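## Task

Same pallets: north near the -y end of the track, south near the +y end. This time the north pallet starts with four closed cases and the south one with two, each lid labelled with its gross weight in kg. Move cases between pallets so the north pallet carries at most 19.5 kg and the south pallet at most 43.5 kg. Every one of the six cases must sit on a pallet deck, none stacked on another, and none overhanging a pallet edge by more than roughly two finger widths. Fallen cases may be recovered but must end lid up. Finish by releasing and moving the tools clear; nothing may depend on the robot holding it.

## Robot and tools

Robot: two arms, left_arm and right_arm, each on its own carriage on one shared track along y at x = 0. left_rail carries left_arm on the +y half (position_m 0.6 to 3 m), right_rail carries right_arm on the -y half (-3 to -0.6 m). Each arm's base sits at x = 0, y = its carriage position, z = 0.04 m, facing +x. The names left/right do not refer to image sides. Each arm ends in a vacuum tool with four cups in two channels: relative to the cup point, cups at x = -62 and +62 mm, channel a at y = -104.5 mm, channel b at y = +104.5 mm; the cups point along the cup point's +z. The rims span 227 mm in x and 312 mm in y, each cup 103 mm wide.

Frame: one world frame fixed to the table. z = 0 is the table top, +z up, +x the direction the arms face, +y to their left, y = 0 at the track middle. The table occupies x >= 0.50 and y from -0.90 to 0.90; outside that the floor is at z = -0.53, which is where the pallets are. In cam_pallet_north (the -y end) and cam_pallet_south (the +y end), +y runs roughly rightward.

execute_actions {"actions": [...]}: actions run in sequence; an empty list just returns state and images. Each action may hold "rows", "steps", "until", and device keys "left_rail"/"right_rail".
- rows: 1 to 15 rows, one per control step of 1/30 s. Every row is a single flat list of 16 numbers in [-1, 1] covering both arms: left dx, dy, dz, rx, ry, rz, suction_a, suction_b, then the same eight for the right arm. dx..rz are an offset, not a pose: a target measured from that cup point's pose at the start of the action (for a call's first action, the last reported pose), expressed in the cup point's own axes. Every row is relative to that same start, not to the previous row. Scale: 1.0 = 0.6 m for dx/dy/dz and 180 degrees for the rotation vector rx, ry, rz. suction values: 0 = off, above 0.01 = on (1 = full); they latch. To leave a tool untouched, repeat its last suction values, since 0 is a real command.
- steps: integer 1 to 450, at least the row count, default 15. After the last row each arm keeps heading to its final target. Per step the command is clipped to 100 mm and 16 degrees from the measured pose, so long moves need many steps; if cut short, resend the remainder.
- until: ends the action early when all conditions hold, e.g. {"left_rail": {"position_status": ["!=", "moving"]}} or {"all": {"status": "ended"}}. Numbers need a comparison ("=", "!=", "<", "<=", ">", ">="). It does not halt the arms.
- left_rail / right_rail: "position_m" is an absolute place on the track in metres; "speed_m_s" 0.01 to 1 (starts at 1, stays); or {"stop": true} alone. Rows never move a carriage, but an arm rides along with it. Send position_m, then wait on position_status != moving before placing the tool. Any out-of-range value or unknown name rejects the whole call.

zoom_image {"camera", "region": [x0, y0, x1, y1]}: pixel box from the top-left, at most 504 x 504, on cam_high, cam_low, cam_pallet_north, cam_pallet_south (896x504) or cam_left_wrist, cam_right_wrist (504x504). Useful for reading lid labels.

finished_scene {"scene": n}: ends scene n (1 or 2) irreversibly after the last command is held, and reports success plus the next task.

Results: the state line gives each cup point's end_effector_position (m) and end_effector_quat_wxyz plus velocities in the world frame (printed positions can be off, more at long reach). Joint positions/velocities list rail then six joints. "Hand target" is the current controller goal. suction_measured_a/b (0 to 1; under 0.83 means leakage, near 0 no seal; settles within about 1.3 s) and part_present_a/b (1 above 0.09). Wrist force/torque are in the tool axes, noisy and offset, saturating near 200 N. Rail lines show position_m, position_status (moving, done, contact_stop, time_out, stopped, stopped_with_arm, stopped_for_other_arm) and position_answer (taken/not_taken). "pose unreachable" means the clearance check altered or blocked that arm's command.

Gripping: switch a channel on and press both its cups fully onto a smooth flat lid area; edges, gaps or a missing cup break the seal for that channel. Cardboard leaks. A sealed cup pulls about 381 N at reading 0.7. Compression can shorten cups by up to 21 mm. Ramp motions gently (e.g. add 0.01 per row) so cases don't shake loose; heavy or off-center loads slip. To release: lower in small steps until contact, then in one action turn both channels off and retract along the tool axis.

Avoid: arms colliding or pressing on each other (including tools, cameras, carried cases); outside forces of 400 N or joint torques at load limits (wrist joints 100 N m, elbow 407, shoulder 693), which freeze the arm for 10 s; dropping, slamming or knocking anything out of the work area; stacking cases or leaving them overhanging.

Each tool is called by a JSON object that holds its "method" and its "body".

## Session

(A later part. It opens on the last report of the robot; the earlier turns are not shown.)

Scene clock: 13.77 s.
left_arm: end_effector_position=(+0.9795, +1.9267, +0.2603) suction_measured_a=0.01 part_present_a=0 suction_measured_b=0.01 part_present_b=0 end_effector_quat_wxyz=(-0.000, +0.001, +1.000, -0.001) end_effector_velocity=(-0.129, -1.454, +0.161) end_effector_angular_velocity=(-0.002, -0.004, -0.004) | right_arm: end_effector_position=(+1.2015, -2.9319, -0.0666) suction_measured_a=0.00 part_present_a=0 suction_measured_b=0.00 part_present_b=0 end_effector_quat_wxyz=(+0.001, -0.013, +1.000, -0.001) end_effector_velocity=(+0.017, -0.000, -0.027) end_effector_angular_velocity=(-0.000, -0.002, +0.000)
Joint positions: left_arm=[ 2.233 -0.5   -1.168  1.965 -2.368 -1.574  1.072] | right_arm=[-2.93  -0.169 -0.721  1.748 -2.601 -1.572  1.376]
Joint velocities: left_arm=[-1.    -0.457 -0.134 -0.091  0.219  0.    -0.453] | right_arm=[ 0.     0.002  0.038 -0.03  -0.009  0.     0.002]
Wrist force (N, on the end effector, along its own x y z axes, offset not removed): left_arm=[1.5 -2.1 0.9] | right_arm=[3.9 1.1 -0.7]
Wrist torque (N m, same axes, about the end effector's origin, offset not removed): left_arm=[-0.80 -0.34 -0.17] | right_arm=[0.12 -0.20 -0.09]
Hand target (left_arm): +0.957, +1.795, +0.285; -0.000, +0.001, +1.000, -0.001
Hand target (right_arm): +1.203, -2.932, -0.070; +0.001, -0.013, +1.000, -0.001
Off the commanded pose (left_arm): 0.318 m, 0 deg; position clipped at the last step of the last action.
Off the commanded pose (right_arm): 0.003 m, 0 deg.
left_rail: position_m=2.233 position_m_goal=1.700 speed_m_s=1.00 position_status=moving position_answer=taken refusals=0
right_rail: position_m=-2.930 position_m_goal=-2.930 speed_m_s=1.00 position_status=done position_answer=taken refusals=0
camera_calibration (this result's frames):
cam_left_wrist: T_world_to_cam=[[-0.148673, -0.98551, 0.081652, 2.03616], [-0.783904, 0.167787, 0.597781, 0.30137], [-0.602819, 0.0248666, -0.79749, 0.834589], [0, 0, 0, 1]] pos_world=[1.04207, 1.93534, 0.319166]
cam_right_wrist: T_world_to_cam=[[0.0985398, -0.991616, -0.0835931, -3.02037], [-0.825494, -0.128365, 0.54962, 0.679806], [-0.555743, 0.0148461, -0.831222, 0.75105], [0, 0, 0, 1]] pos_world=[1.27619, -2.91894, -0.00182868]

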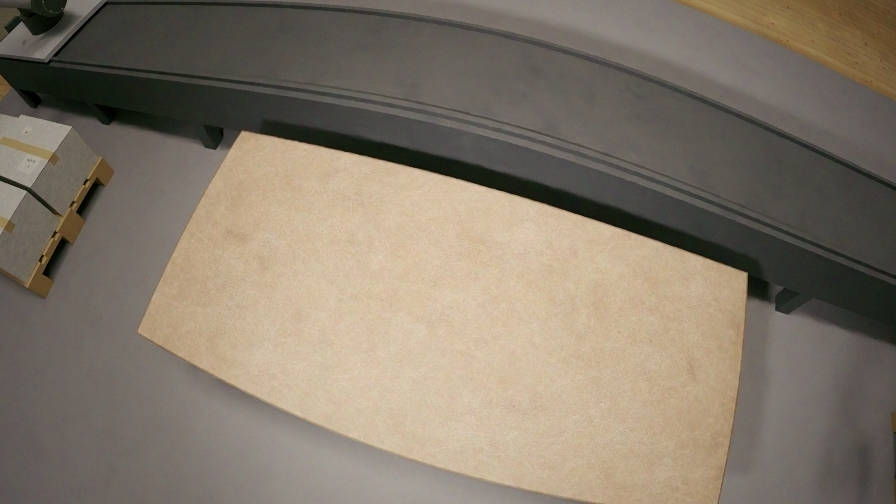

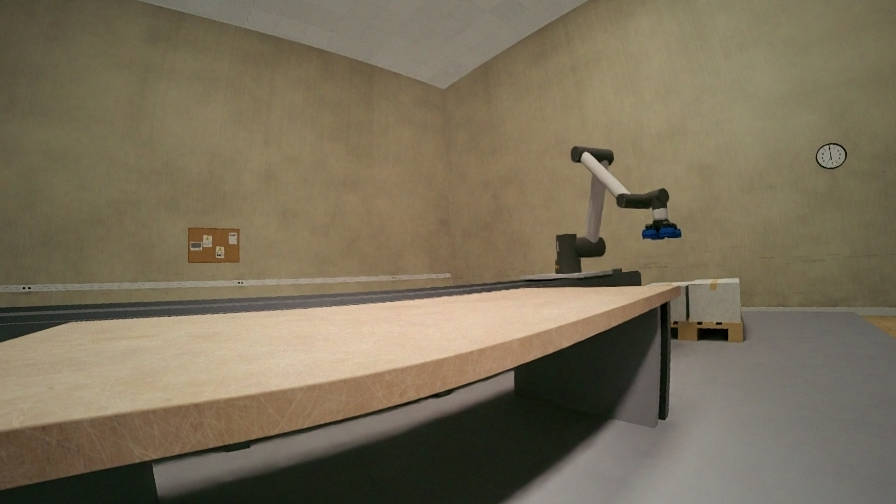

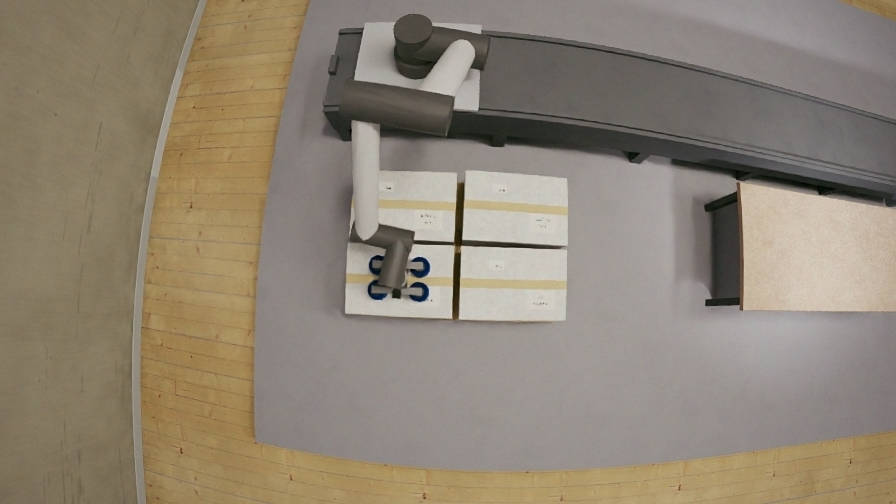

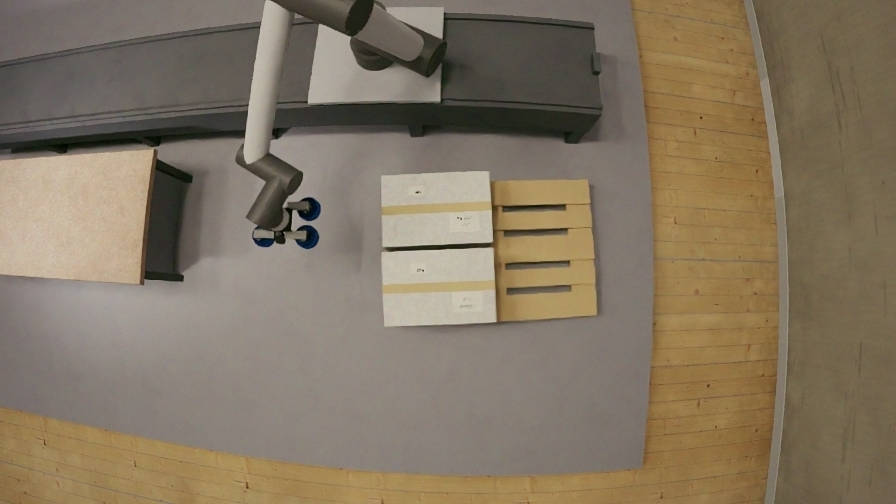

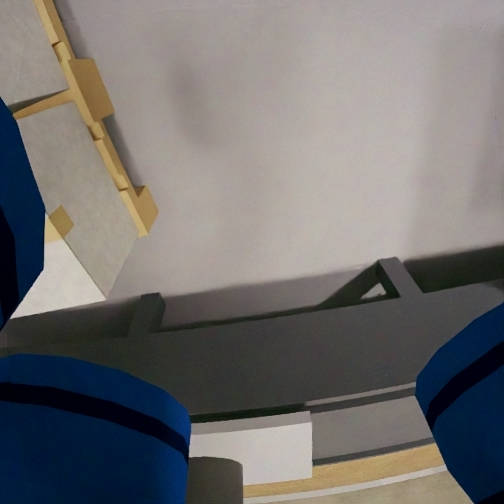

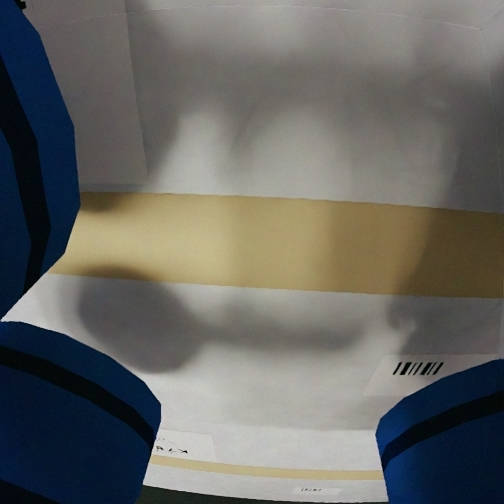

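{"method": "execute_actions", "body": {"actions": [{"rows":[[0.133,-0.823,-0.167,0,0,0,0,0,-0.008,0,0.015,0,0,0,1,1],[0.133,-0.823,-0.167,0,0,0,0,0,-0.008,0,0.03,0,0,0,1,1],[0.133,-0.823,-0.167,0,0,0,0,0,-0.008,0,0.045,0,0,0,1,1],[0.133,-0.823,-0.167,0,0,0,0,0,-0.008,0,0.057,0,0,0,1,1],[0.133,-0.823,-0.167,0,0,0,0,0,-0.008,0,0.066,0,0,0,1,1],[0.133,-0.823,-0.167,0,0,0,0,0,-0.008,0,0.073,0,0,0,1,1],[0.133,-0.823,-0.167,0,0,0,0,0,-0.008,0,0.078,0,0,0,1,1],[0.133,-0.823,-0.167,0,0,0,0,0,-0.008,0,0.081,0,0,0,1,1]],"steps":16}]}}

Scene clock: 16.50 s.
left_arm: end_effector_position=(+0.9182, +1.0888, +0.3301) suction_measured_a=0.01 part_present_a=0 suction_measured_b=0.01 part_present_b=0 end_effector_quat_wxyz=(+0.000, +0.002, +1.000, -0.003) end_effector_velocity=(-0.083, -0.488, +0.088) end_effector_angular_velocity=(-0.002, +0.000, -0.003) | right_arm: end_effector_position=(+1.2066, -2.9319, -0.1130) suction_measured_a=0.55 part_present_a=1 suction_measured_b=0.55 part_present_b=1 end_effector_quat_wxyz=(+0.002, -0.013, +1.000, -0.001) end_effector_velocity=(+0.003, -0.004, -0.013) end_effector_angular_velocity=(+0.003, -0.001, -0.005)
Joint positions: left_arm=[ 1.7   -0.77  -1.154  1.814 -2.235 -1.574  0.805] | right_arm=[-2.93  -0.169 -0.67   1.734 -2.638 -1.572  1.377]
Joint velocities: left_arm=[ 0.    -0.376  0.129 -0.359  0.228 -0.    -0.373] | right_arm=[ 0.    -0.003  0.015 -0.007 -0.008  0.003  0.001]
Wrist force (N, on the end effector, along its own x y z axes, offset not removed): left_arm=[3.7 0.3 5.8] | right_arm=[2.8 -17.9 -69.4]
Wrist torque (N m, same axes, about the end effector's origin, offset not removed): left_arm=[-0.53 -0.68 -0.31] | right_arm=[3.42 -0.60 -0.79]
Hand target (left_arm): +0.904, +1.012, +0.345; +0.001, +0.002, +1.000, -0.003
Hand target (right_arm): +1.206, -2.932, -0.115; +0.001, -0.013, +1.000, -0.001
Off the commanded pose (left_arm): 0.192 m, 0 deg; position clipped at the last step of the last action.
Off the commanded pose (right_arm): 0.002 m, 0 deg.
left_rail: position_m=1.700 position_m_goal=1.700 speed_m_s=1.00 position_status=done position_answer=taken refusals=0
right_rail: position_m=-2.930 position_m_goal=-2.930 speed_m_s=1.00 position_status=done position_answer=taken refusals=0
camera_calibration (this result's frames):
cam_left_wrist: T_world_to_cam=[[-0.151249, -0.984932, 0.083865, 1.19662], [-0.784154, 0.171206, 0.596482, 0.349168], [-0.601852, 0.0244544, -0.798233, 0.873911], [0, 0, 0, 1]] pos_world=[0.980754, 1.09744, 0.388958]
cam_right_wrist: T_world_to_cam=[[0.0986067, -0.991633, -0.0833146, -3.02483], [-0.825953, -0.128254, 0.548956, 0.710356], [-0.555048, 0.0146831, -0.831688, 0.713959], [0, 0, 0, 1]] pos_world=[1.28127, -2.91889, -0.0481752]

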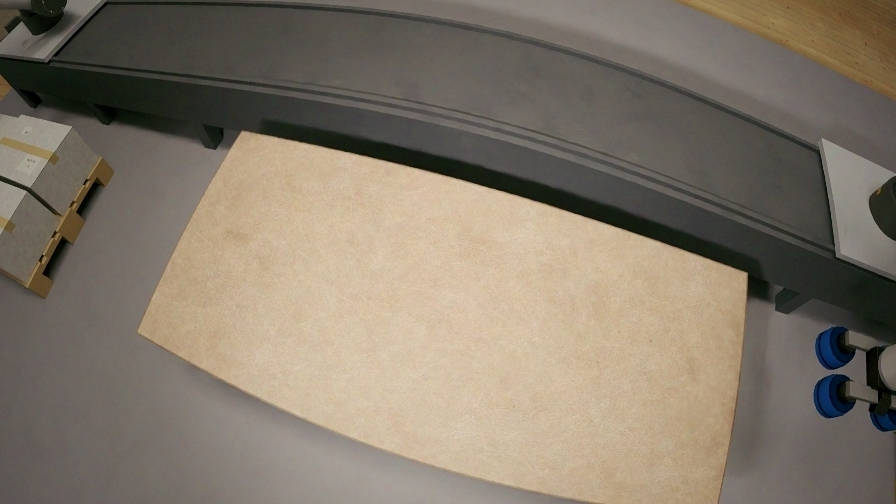

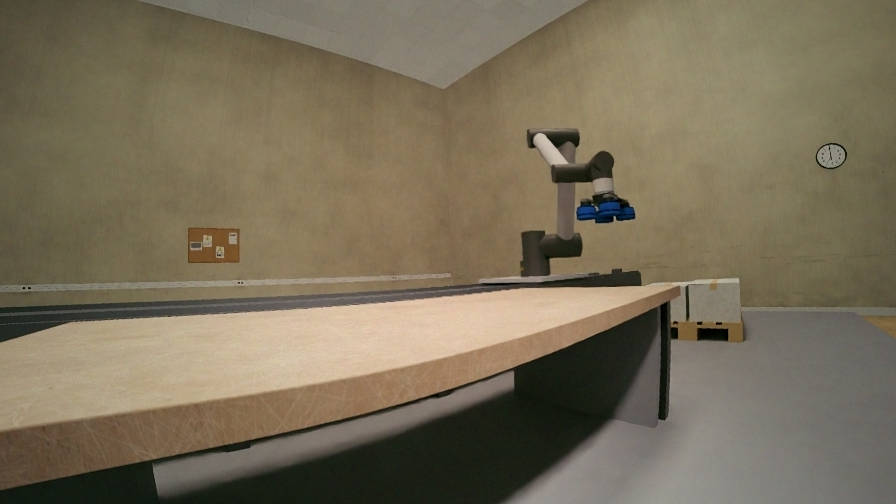

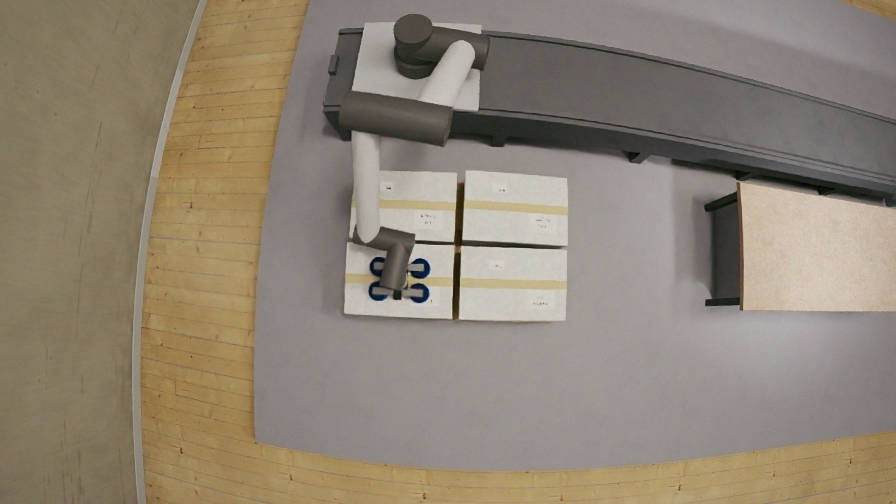

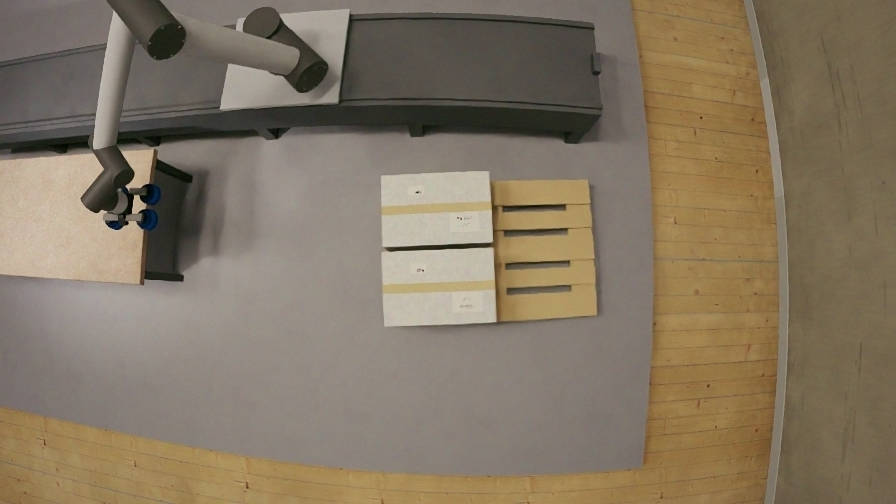

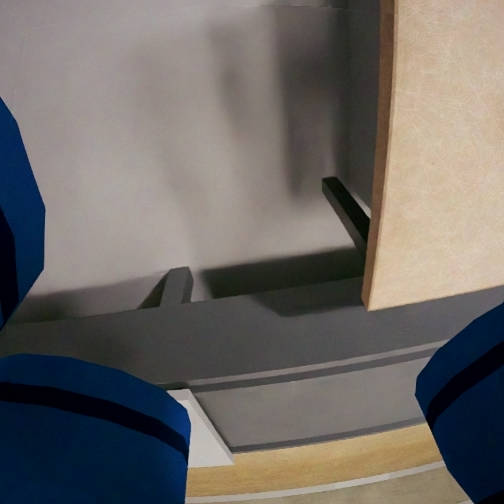

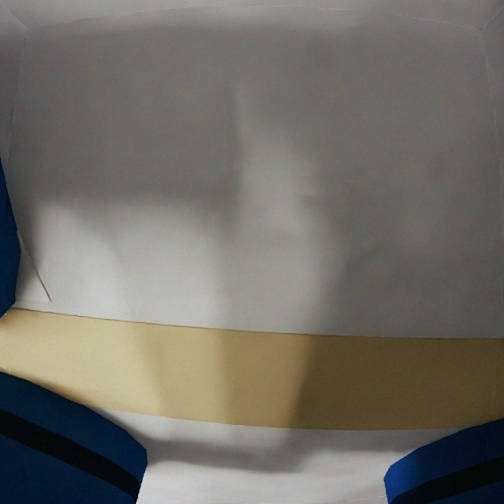

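{"method": "execute_actions", "body": {"actions": [{"rows":[[0.03,-0.315,-0.05,0,0,-0.009,0,0,0,0,-0.004,0,0,0,1,1],[0.03,-0.315,-0.05,0,0,-0.009,0,0,0,0,-0.012,0,0,0,1,1],[0.03,-0.315,-0.05,0,0,-0.009,0,0,0,0,-0.024,0,0,0,1,1],[0.03,-0.315,-0.05,0,0,-0.009,0,0,0,0,-0.04,0,0,0,1,1],[0.03,-0.315,-0.05,0,0,-0.009,0,0,0,0,-0.06,0,0,0,1,1],[0.03,-0.315,-0.05,0,0,-0.009,0,0,0,0,-0.085,0,0,0,1,1],[0.03,-0.315,-0.05,0,0,-0.009,0,0,0,0,-0.12,0,0,0,1,1],[0.03,-0.315,-0.05,0,0,-0.009,0,0,0,0,-0.72,0,0,0,1,1]],"steps":26},{"right_rail":{"position_m":-0.6},"rows":[[0,0,0,0,0,0,0,0,0.03,0.04,-0.15,0,0,0,1,1],[0,0,0,0,0,0,0,0,0.06,0.08,-0.17,0,0,0,1,1],[0,0,0,0,0,0,0,0,0.1,0.14,-0.19,0,0,0,1,1],[0,0,0,0,0,0,0,0,0.15,0.21,-0.2,0,0,0,1,1],[0,0,0,0,0,0,0,0,0.483,0.68,-0.2,0,0,0,1,1]],"steps":36}]}}

Scene clock: 20.43 s.
left_arm: end_effector_position=(+0.8993, +0.9001, +0.3610) suction_measured_a=0.01 part_present_a=0 suction_measured_b=0.01 part_present_b=0 end_effector_quat_wxyz=(+0.000, -0.012, +1.000, -0.003) end_effector_velocity=(-0.000, +0.000, -0.000) end_effector_angular_velocity=(+0.000, +0.000, -0.000) | right_arm: end_effector_position=(+0.9137, -1.6312, +0.3261) suction_measured_a=0.96 part_present_a=1 suction_measured_b=0.96 part_present_b=1 end_effector_quat_wxyz=(+0.005, -0.013, +1.000, -0.001) end_effector_velocity=(-0.048, +1.072, +0.014) end_effector_angular_velocity=(-0.005, -0.003, -0.007)
Joint positions: left_arm=[ 1.7   -0.894 -1.077  1.636 -2.134 -1.574  0.652] | right_arm=[-2.024  0.203 -1.256  1.981 -2.305 -1.574  1.747]
Joint velocities: left_arm=[ 0. -0. -0.  0. -0.  0.  0.] | right_arm=[ 0.999  0.085 -0.027  0.014  0.011 -0.006  0.092]
Wrist force (N, on the end effector, along its own x y z axes, offset not removed): left_arm=[-0.8 -3.9 4.6] | right_arm=[7.3 7.8 -46.3]
Wrist torque (N m, same axes, about the end effector's origin, offset not removed): left_arm=[-1.18 -0.19 -0.09] | right_arm=[-3.86 -0.46 0.03]
Hand target (left_arm): +0.899, +0.900, +0.361; +0.000, -0.012, +1.000, -0.003
Hand target (right_arm): +0.908, -1.563, +0.328; +0.005, -0.013, +1.000, -0.001
Off the commanded pose (left_arm): 0.000 m, 0 deg.
Off the commanded pose (right_arm): 0.010 m, 0 deg.
left_rail: position_m=1.700 position_m_goal=1.700 speed_m_s=1.00 position_status=done position_answer=taken refusals=0
right_rail: position_m=-2.024 position_m_goal=-0.600 speed_m_s=1.00 position_status=moving position_answer=taken refusals=0
camera_calibration (this result's frames):
cam_left_wrist: T_world_to_cam=[[-0.123331, -0.988829, 0.0837029, 0.983793], [-0.788597, 0.14886, 0.59662, 0.372254], [-0.602415, 0.00757384, -0.798147, 0.907509], [0, 0, 0, 1]] pos_world=[0.961588, 0.910516, 0.419885]
cam_right_wrist: T_world_to_cam=[[0.100314, -0.991482, -0.08307, -1.67101], [-0.829441, -0.129447, 0.543388, 0.397267], [-0.549513, 0.0143921, -0.835361, 0.893136], [0, 0, 0, 1]] pos_world=[0.987926, -1.6182, 0.39141]

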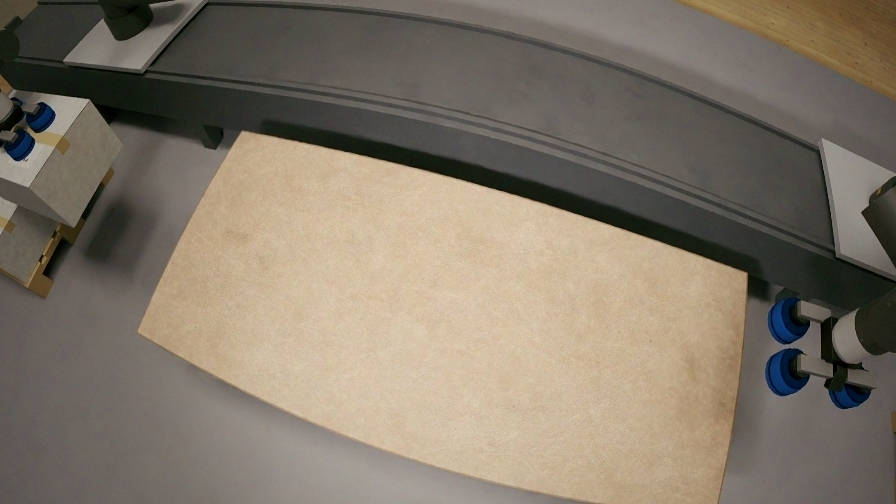

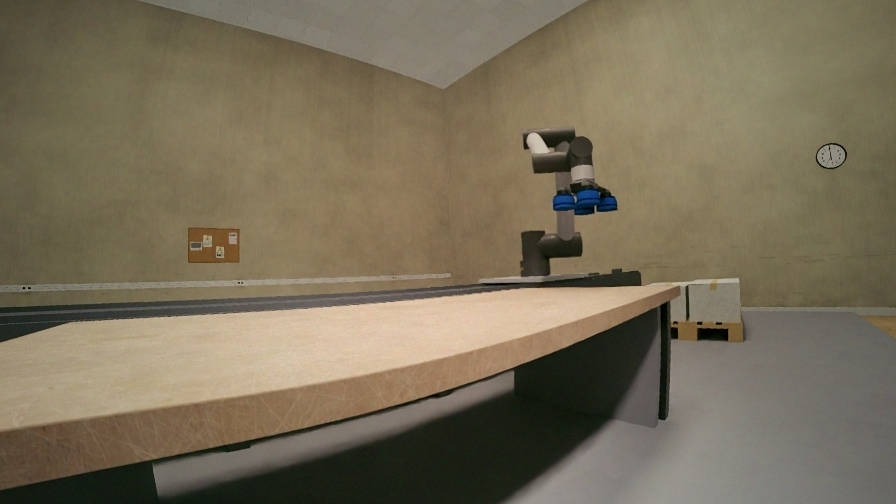

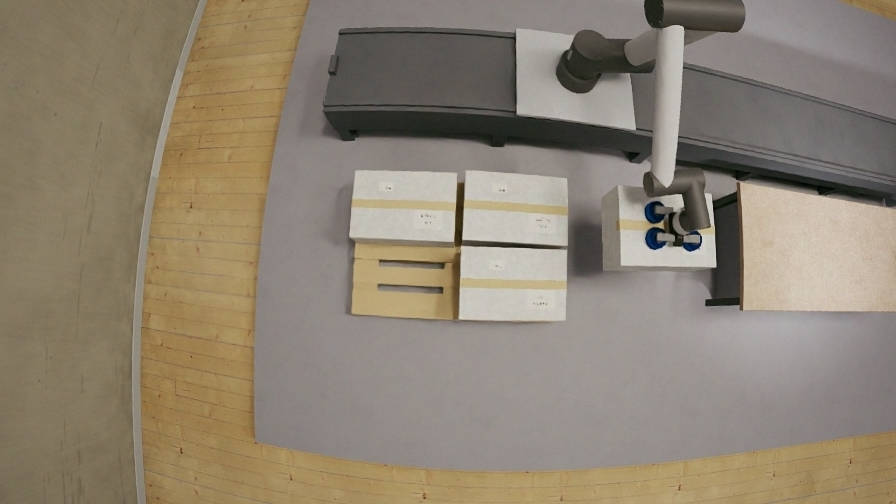

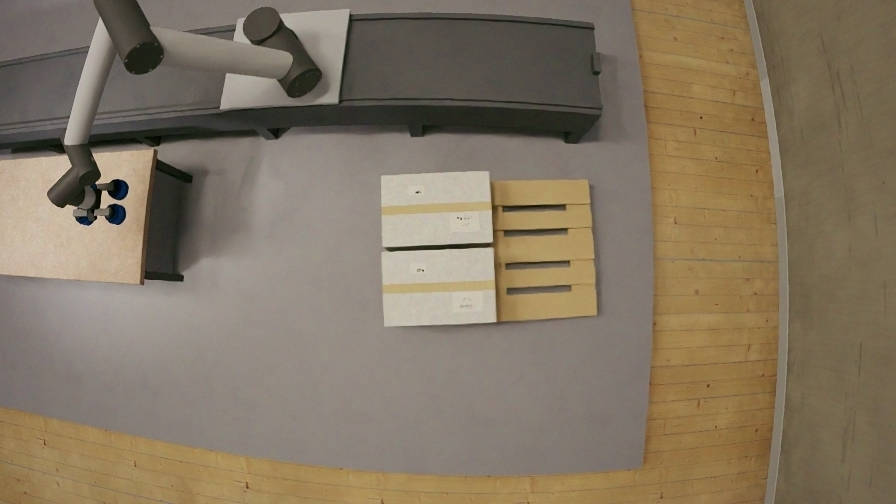

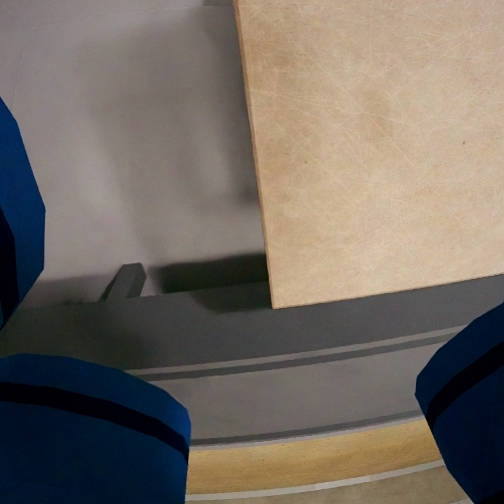

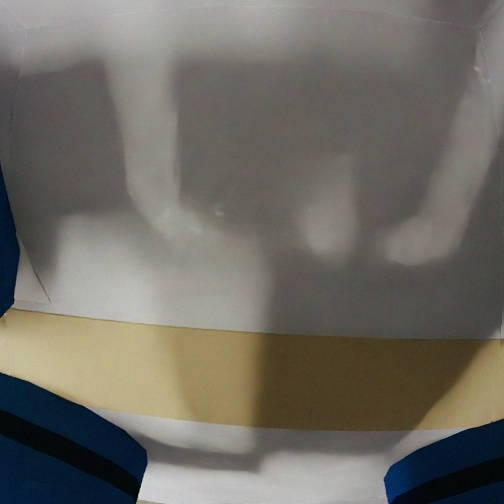

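{"method": "execute_actions", "body": {"actions": []}}

Scene clock: 22.83 s.
left_arm: end_effector_position=(+0.8993, +0.9002, +0.3610) suction_measured_a=0.01 part_present_a=0 suction_measured_b=0.01 part_present_b=0 end_effector_quat_wxyz=(+0.000, -0.012, +1.000, -0.002) end_effector_velocity=(+0.000, +0.000, -0.000) end_effector_angular_velocity=(+0.000, +0.000, -0.000) | right_arm: end_effector_position=(+0.9085, -0.1997, +0.3276) suction_measured_a=0.96 part_present_a=1 suction_measured_b=0.96 part_present_b=1 end_effector_quat_wxyz=(+0.005, -0.013, +1.000, -0.001) end_effector_velocity=(+0.000, -0.000, -0.000) end_effector_angular_velocity=(-0.000, +0.000, -0.000)
Joint positions: left_arm=[ 1.7   -0.894 -1.077  1.636 -2.134 -1.574  0.652] | right_arm=[-0.6    0.212 -1.259  1.983 -2.304 -1.574  1.757]
Joint velocities: left_arm=[ 0.  0.  0. -0.  0. -0.  0.] | right_arm=[ 0. -0.  0. -0.  0. -0.  0.]
Wrist force (N, on the end effector, along its own x y z axes, offset not removed): left_arm=[5.3 0.9 2.5] | right_arm=[2.6 0.1 -44.0]
Wrist torque (N m, same axes, about the end effector's origin, offset not removed): left_arm=[-0.48 -0.81 -0.22] | right_arm=[-3.61 -0.68 -0.13]
Hand target (left_arm): +0.899, +0.900, +0.361; +0.000, -0.012, +1.000, -0.003
Hand target (right_arm): +0.908, -0.200, +0.328; +0.005, -0.013, +1.000, -0.001
Off the commanded pose (left_arm): 0.000 m, 0 deg.
Off the commanded pose (right_arm): 0.001 m, 0 deg.
left_rail: position_m=1.700 position_m_goal=1.700 speed_m_s=1.00 position_status=done position_answer=taken refusals=0
right_rail: position_m=-0.600 position_m_goal=-0.600 speed_m_s=1.00 position_status=done position_answer=taken refusals=0
camera_calibration (this result's frames):
cam_left_wrist: T_world_to_cam=[[-0.123357, -0.988827, 0.083688, 0.983842], [-0.788585, 0.148872, 0.596633, 0.372234], [-0.602425, 0.00760354, -0.798139, 0.907448], [0, 0, 0, 1]] pos_world=[0.961572, 0.910535, 0.419847]
cam_right_wrist: T_world_to_cam=[[0.0992139, -0.991641, -0.0824942, -0.250273], [-0.829664, -0.128208, 0.543341, 0.577878], [-0.549375, 0.0145355, -0.835449, 0.870873], [0, 0, 0, 1]] pos_world=[0.982712, -0.186751, 0.392939]

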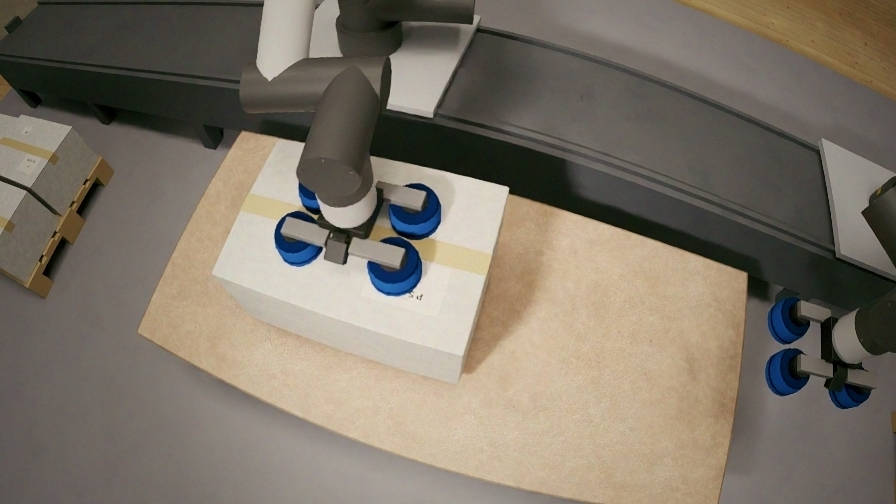

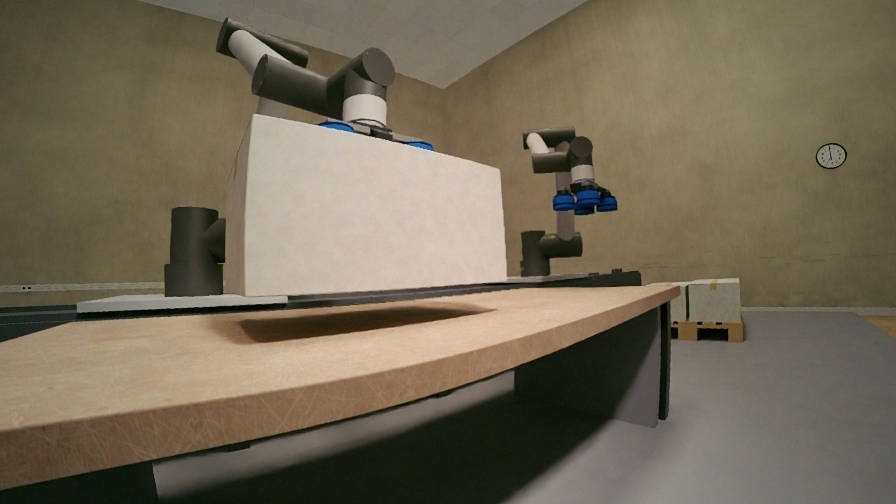

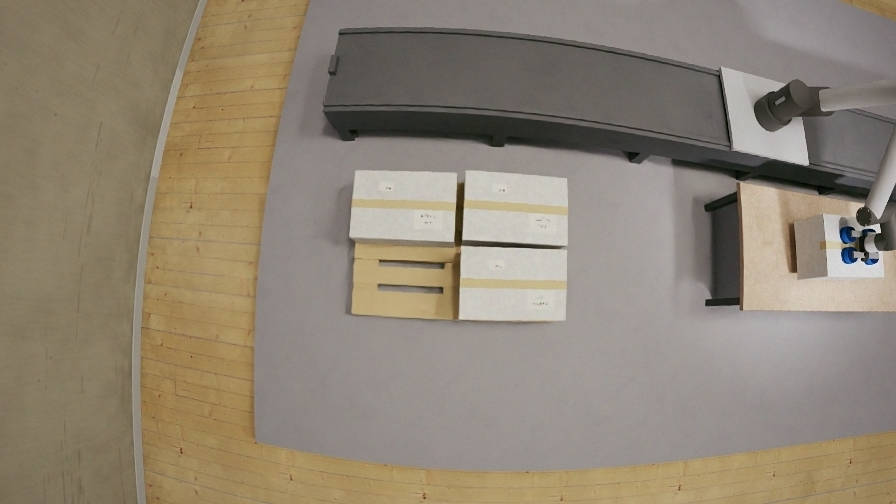

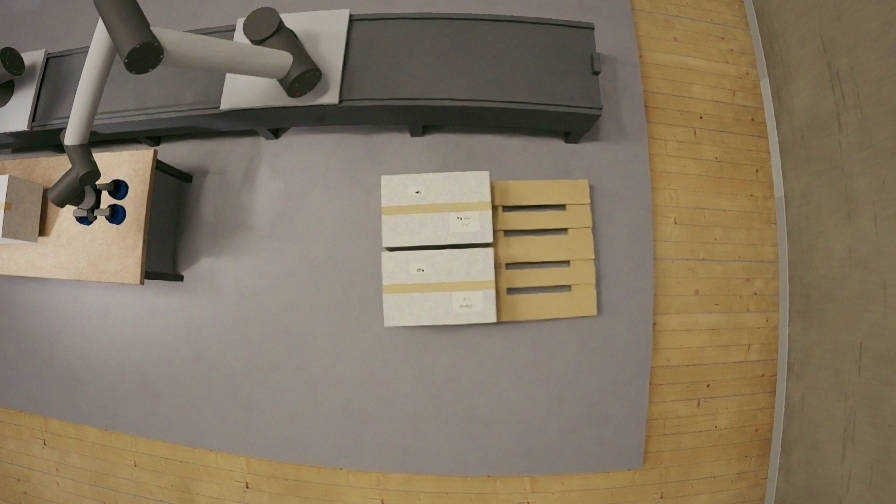

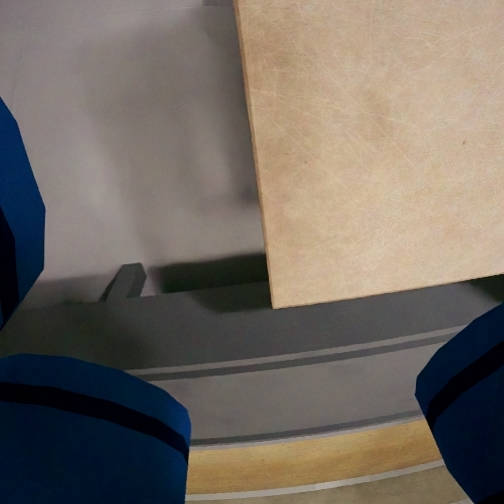

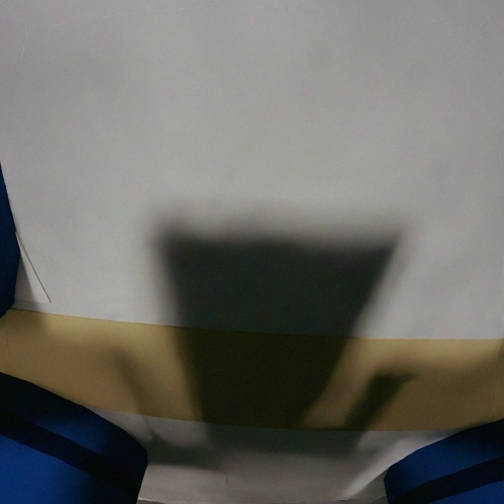

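{"method": "execute_actions", "body": {"actions": [{"rows":[[-0.005,0,0.01,-0.001,0,0,0,0,0,0,0.01,0,0.001,0,1,1],[-0.01,0,0.02,-0.0015,0,0,0,0,0,0,0.025,0,0.002,0,1,1],[-0.015,0,0.03,-0.0015,0,0,0,0,0,0,0.045,0,0.0025,0,1,1],[-0.015,0,0.04,-0.0015,0,0,0,0,0,0,0.065,0,0.0025,0,1,1],[-0.015,0,0.05,-0.0015,0,0,0,0,0,0,0.08,0,0.0025,0,1,1],[-0.015,0,0.05,-0.0015,0,0,0,0,0,0,0.088,0,0.0025,0,1,1],[-0.015,0,0.05,-0.0015,0,0,0,0,0,0,0.093,0,0.0025,0,1,1]],"steps":13}]}}

{"method": "zoom_image", "body": {"camera": "cam_low", "region": [180, 260, 530, 380]}}

Scene clock: 24.83 s.
left_arm: end_effector_position=(+0.9078, +0.9003, +0.3332) suction_measured_a=0.01 part_present_a=0 suction_measured_b=0.01 part_present_b=0 end_effector_quat_wxyz=(+0.000, -0.012, +1.000, -0.000) end_effector_velocity=(+0.005, -0.001, -0.019) end_effector_angular_velocity=(+0.001, -0.000, +0.000) | right_arm: end_effector_position=(+0.9084, -0.2000, +0.2768) suction_measured_a=0.96 part_present_a=1 suction_measured_b=0.96 part_present_b=1 end_effector_quat_wxyz=(+0.001, -0.013, +1.000, -0.001) end_effector_velocity=(+0.005, +0.001, -0.047) end_effector_angular_velocity=(+0.001, -0.002, +0.000)
Joint positions: left_arm=[ 1.7   -0.889 -1.053  1.64  -2.158 -1.571  0.657] | right_arm=[-0.6    0.211 -1.214  2.007 -2.365 -1.573  1.757]
Joint velocities: left_arm=[ 0.     0.003  0.017  0.003 -0.019  0.001  0.002] | right_arm=[ 0.     0.     0.047  0.017 -0.066  0.001 -0.   ]
Wrist force (N, on the end effector, along its own x y z axes, offset not removed): left_arm=[4.9 -3.6 4.7] | right_arm=[5.1 0.3 -38.1]
Wrist torque (N m, same axes, about the end effector's origin, offset not removed): left_arm=[-1.03 -0.89 -0.14] | right_arm=[-3.88 -0.99 -0.20]
Hand target (left_arm): +0.908, +0.900, +0.331; +0.000, -0.012, +1.000, -0.000
Hand target (right_arm): +0.909, -0.200, +0.272; +0.001, -0.013, +1.000, -0.001
Off the commanded pose (left_arm): 0.002 m, 0 deg.
Off the commanded pose (right_arm): 0.005 m, 0 deg.
left_rail: position_m=1.700 position_m_goal=1.700 speed_m_s=1.00 position_status=done position_answer=taken refusals=0
right_rail: position_m=-0.600 position_m_goal=-0.600 speed_m_s=1.00 position_status=done position_answer=taken refusals=0
camera_calibration (this result's frames):
cam_left_wrist: T_world_to_cam=[[-0.12339, -0.98919, 0.0792401, 0.989151], [-0.788518, 0.146212, 0.597379, 0.397597], [-0.602507, 0.0112285, -0.798034, 0.88714], [0, 0, 0, 1]] pos_world=[0.970072, 0.910363, 0.392072]
cam_right_wrist: T_world_to_cam=[[0.0985079, -0.99167, -0.08299, -0.25389], [-0.825245, -0.12801, 0.550076, 0.599534], [-0.556117, 0.0143003, -0.830981, 0.833285], [0, 0, 0, 1]] pos_world=[0.983177, -0.186945, 0.341585]

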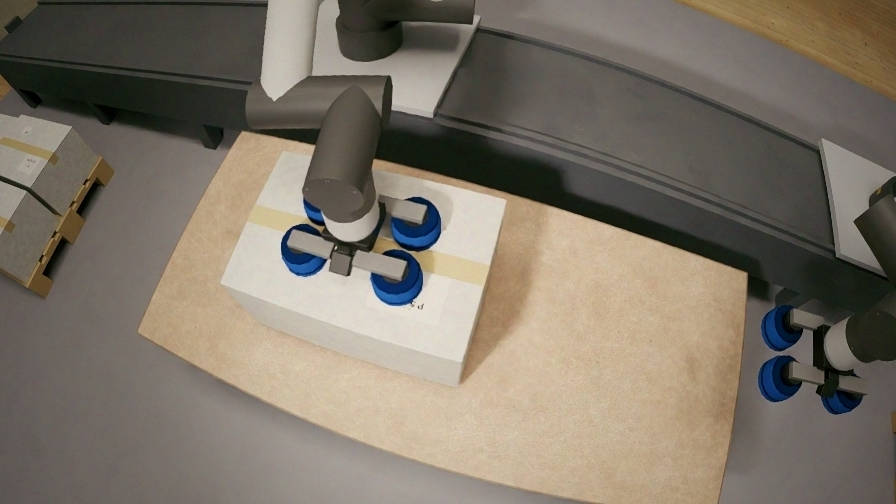

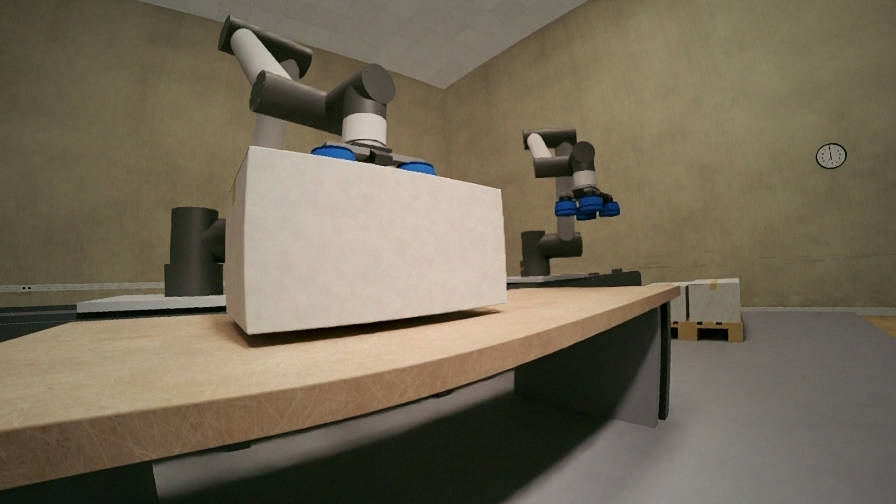

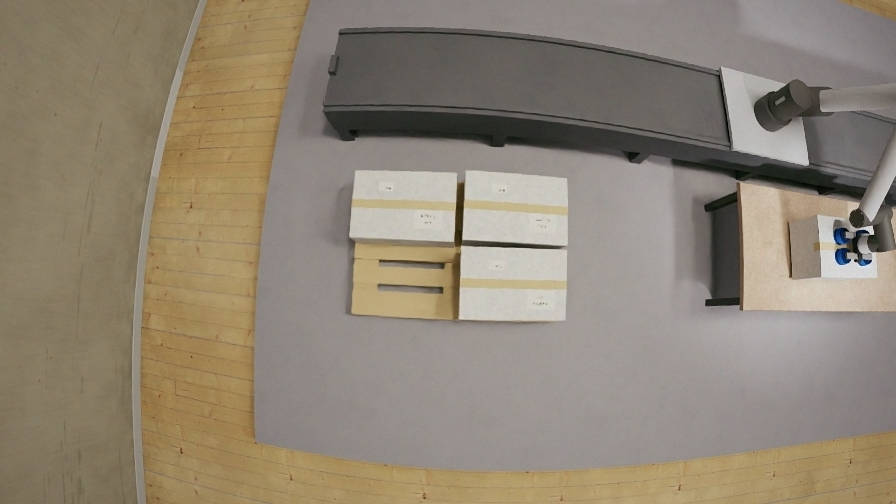

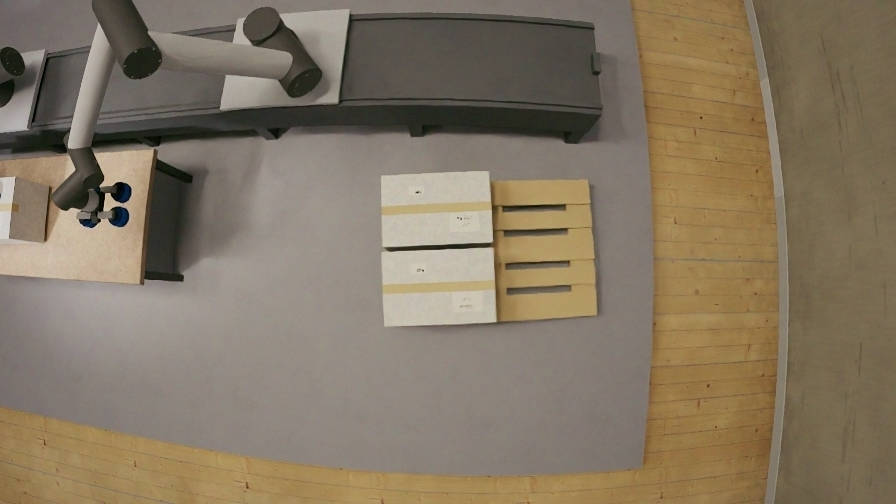

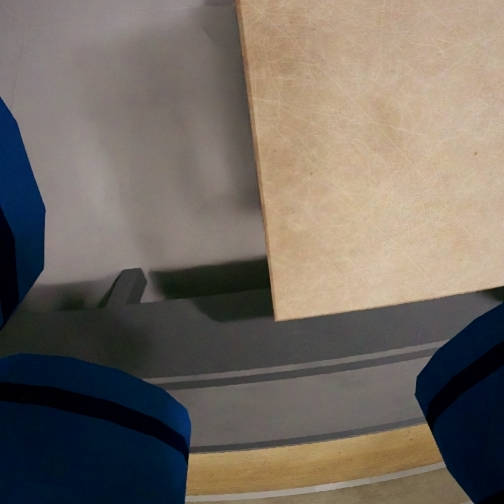

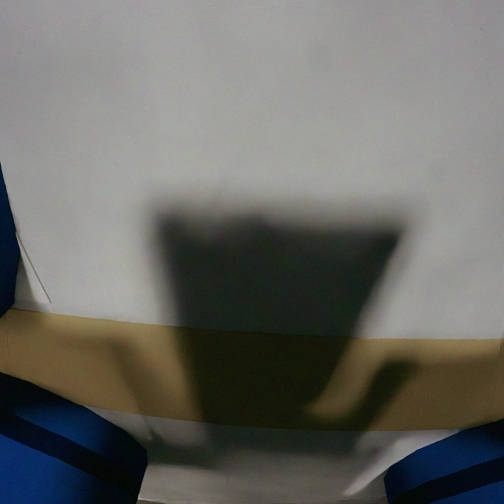

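Region (180, 260, 530, 380) of cam_low's 896x504 image, scaled by 1.440, with more detail than that image has; it fills the top 173 rows of this view, and the rest is white.

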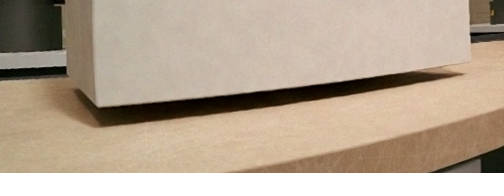

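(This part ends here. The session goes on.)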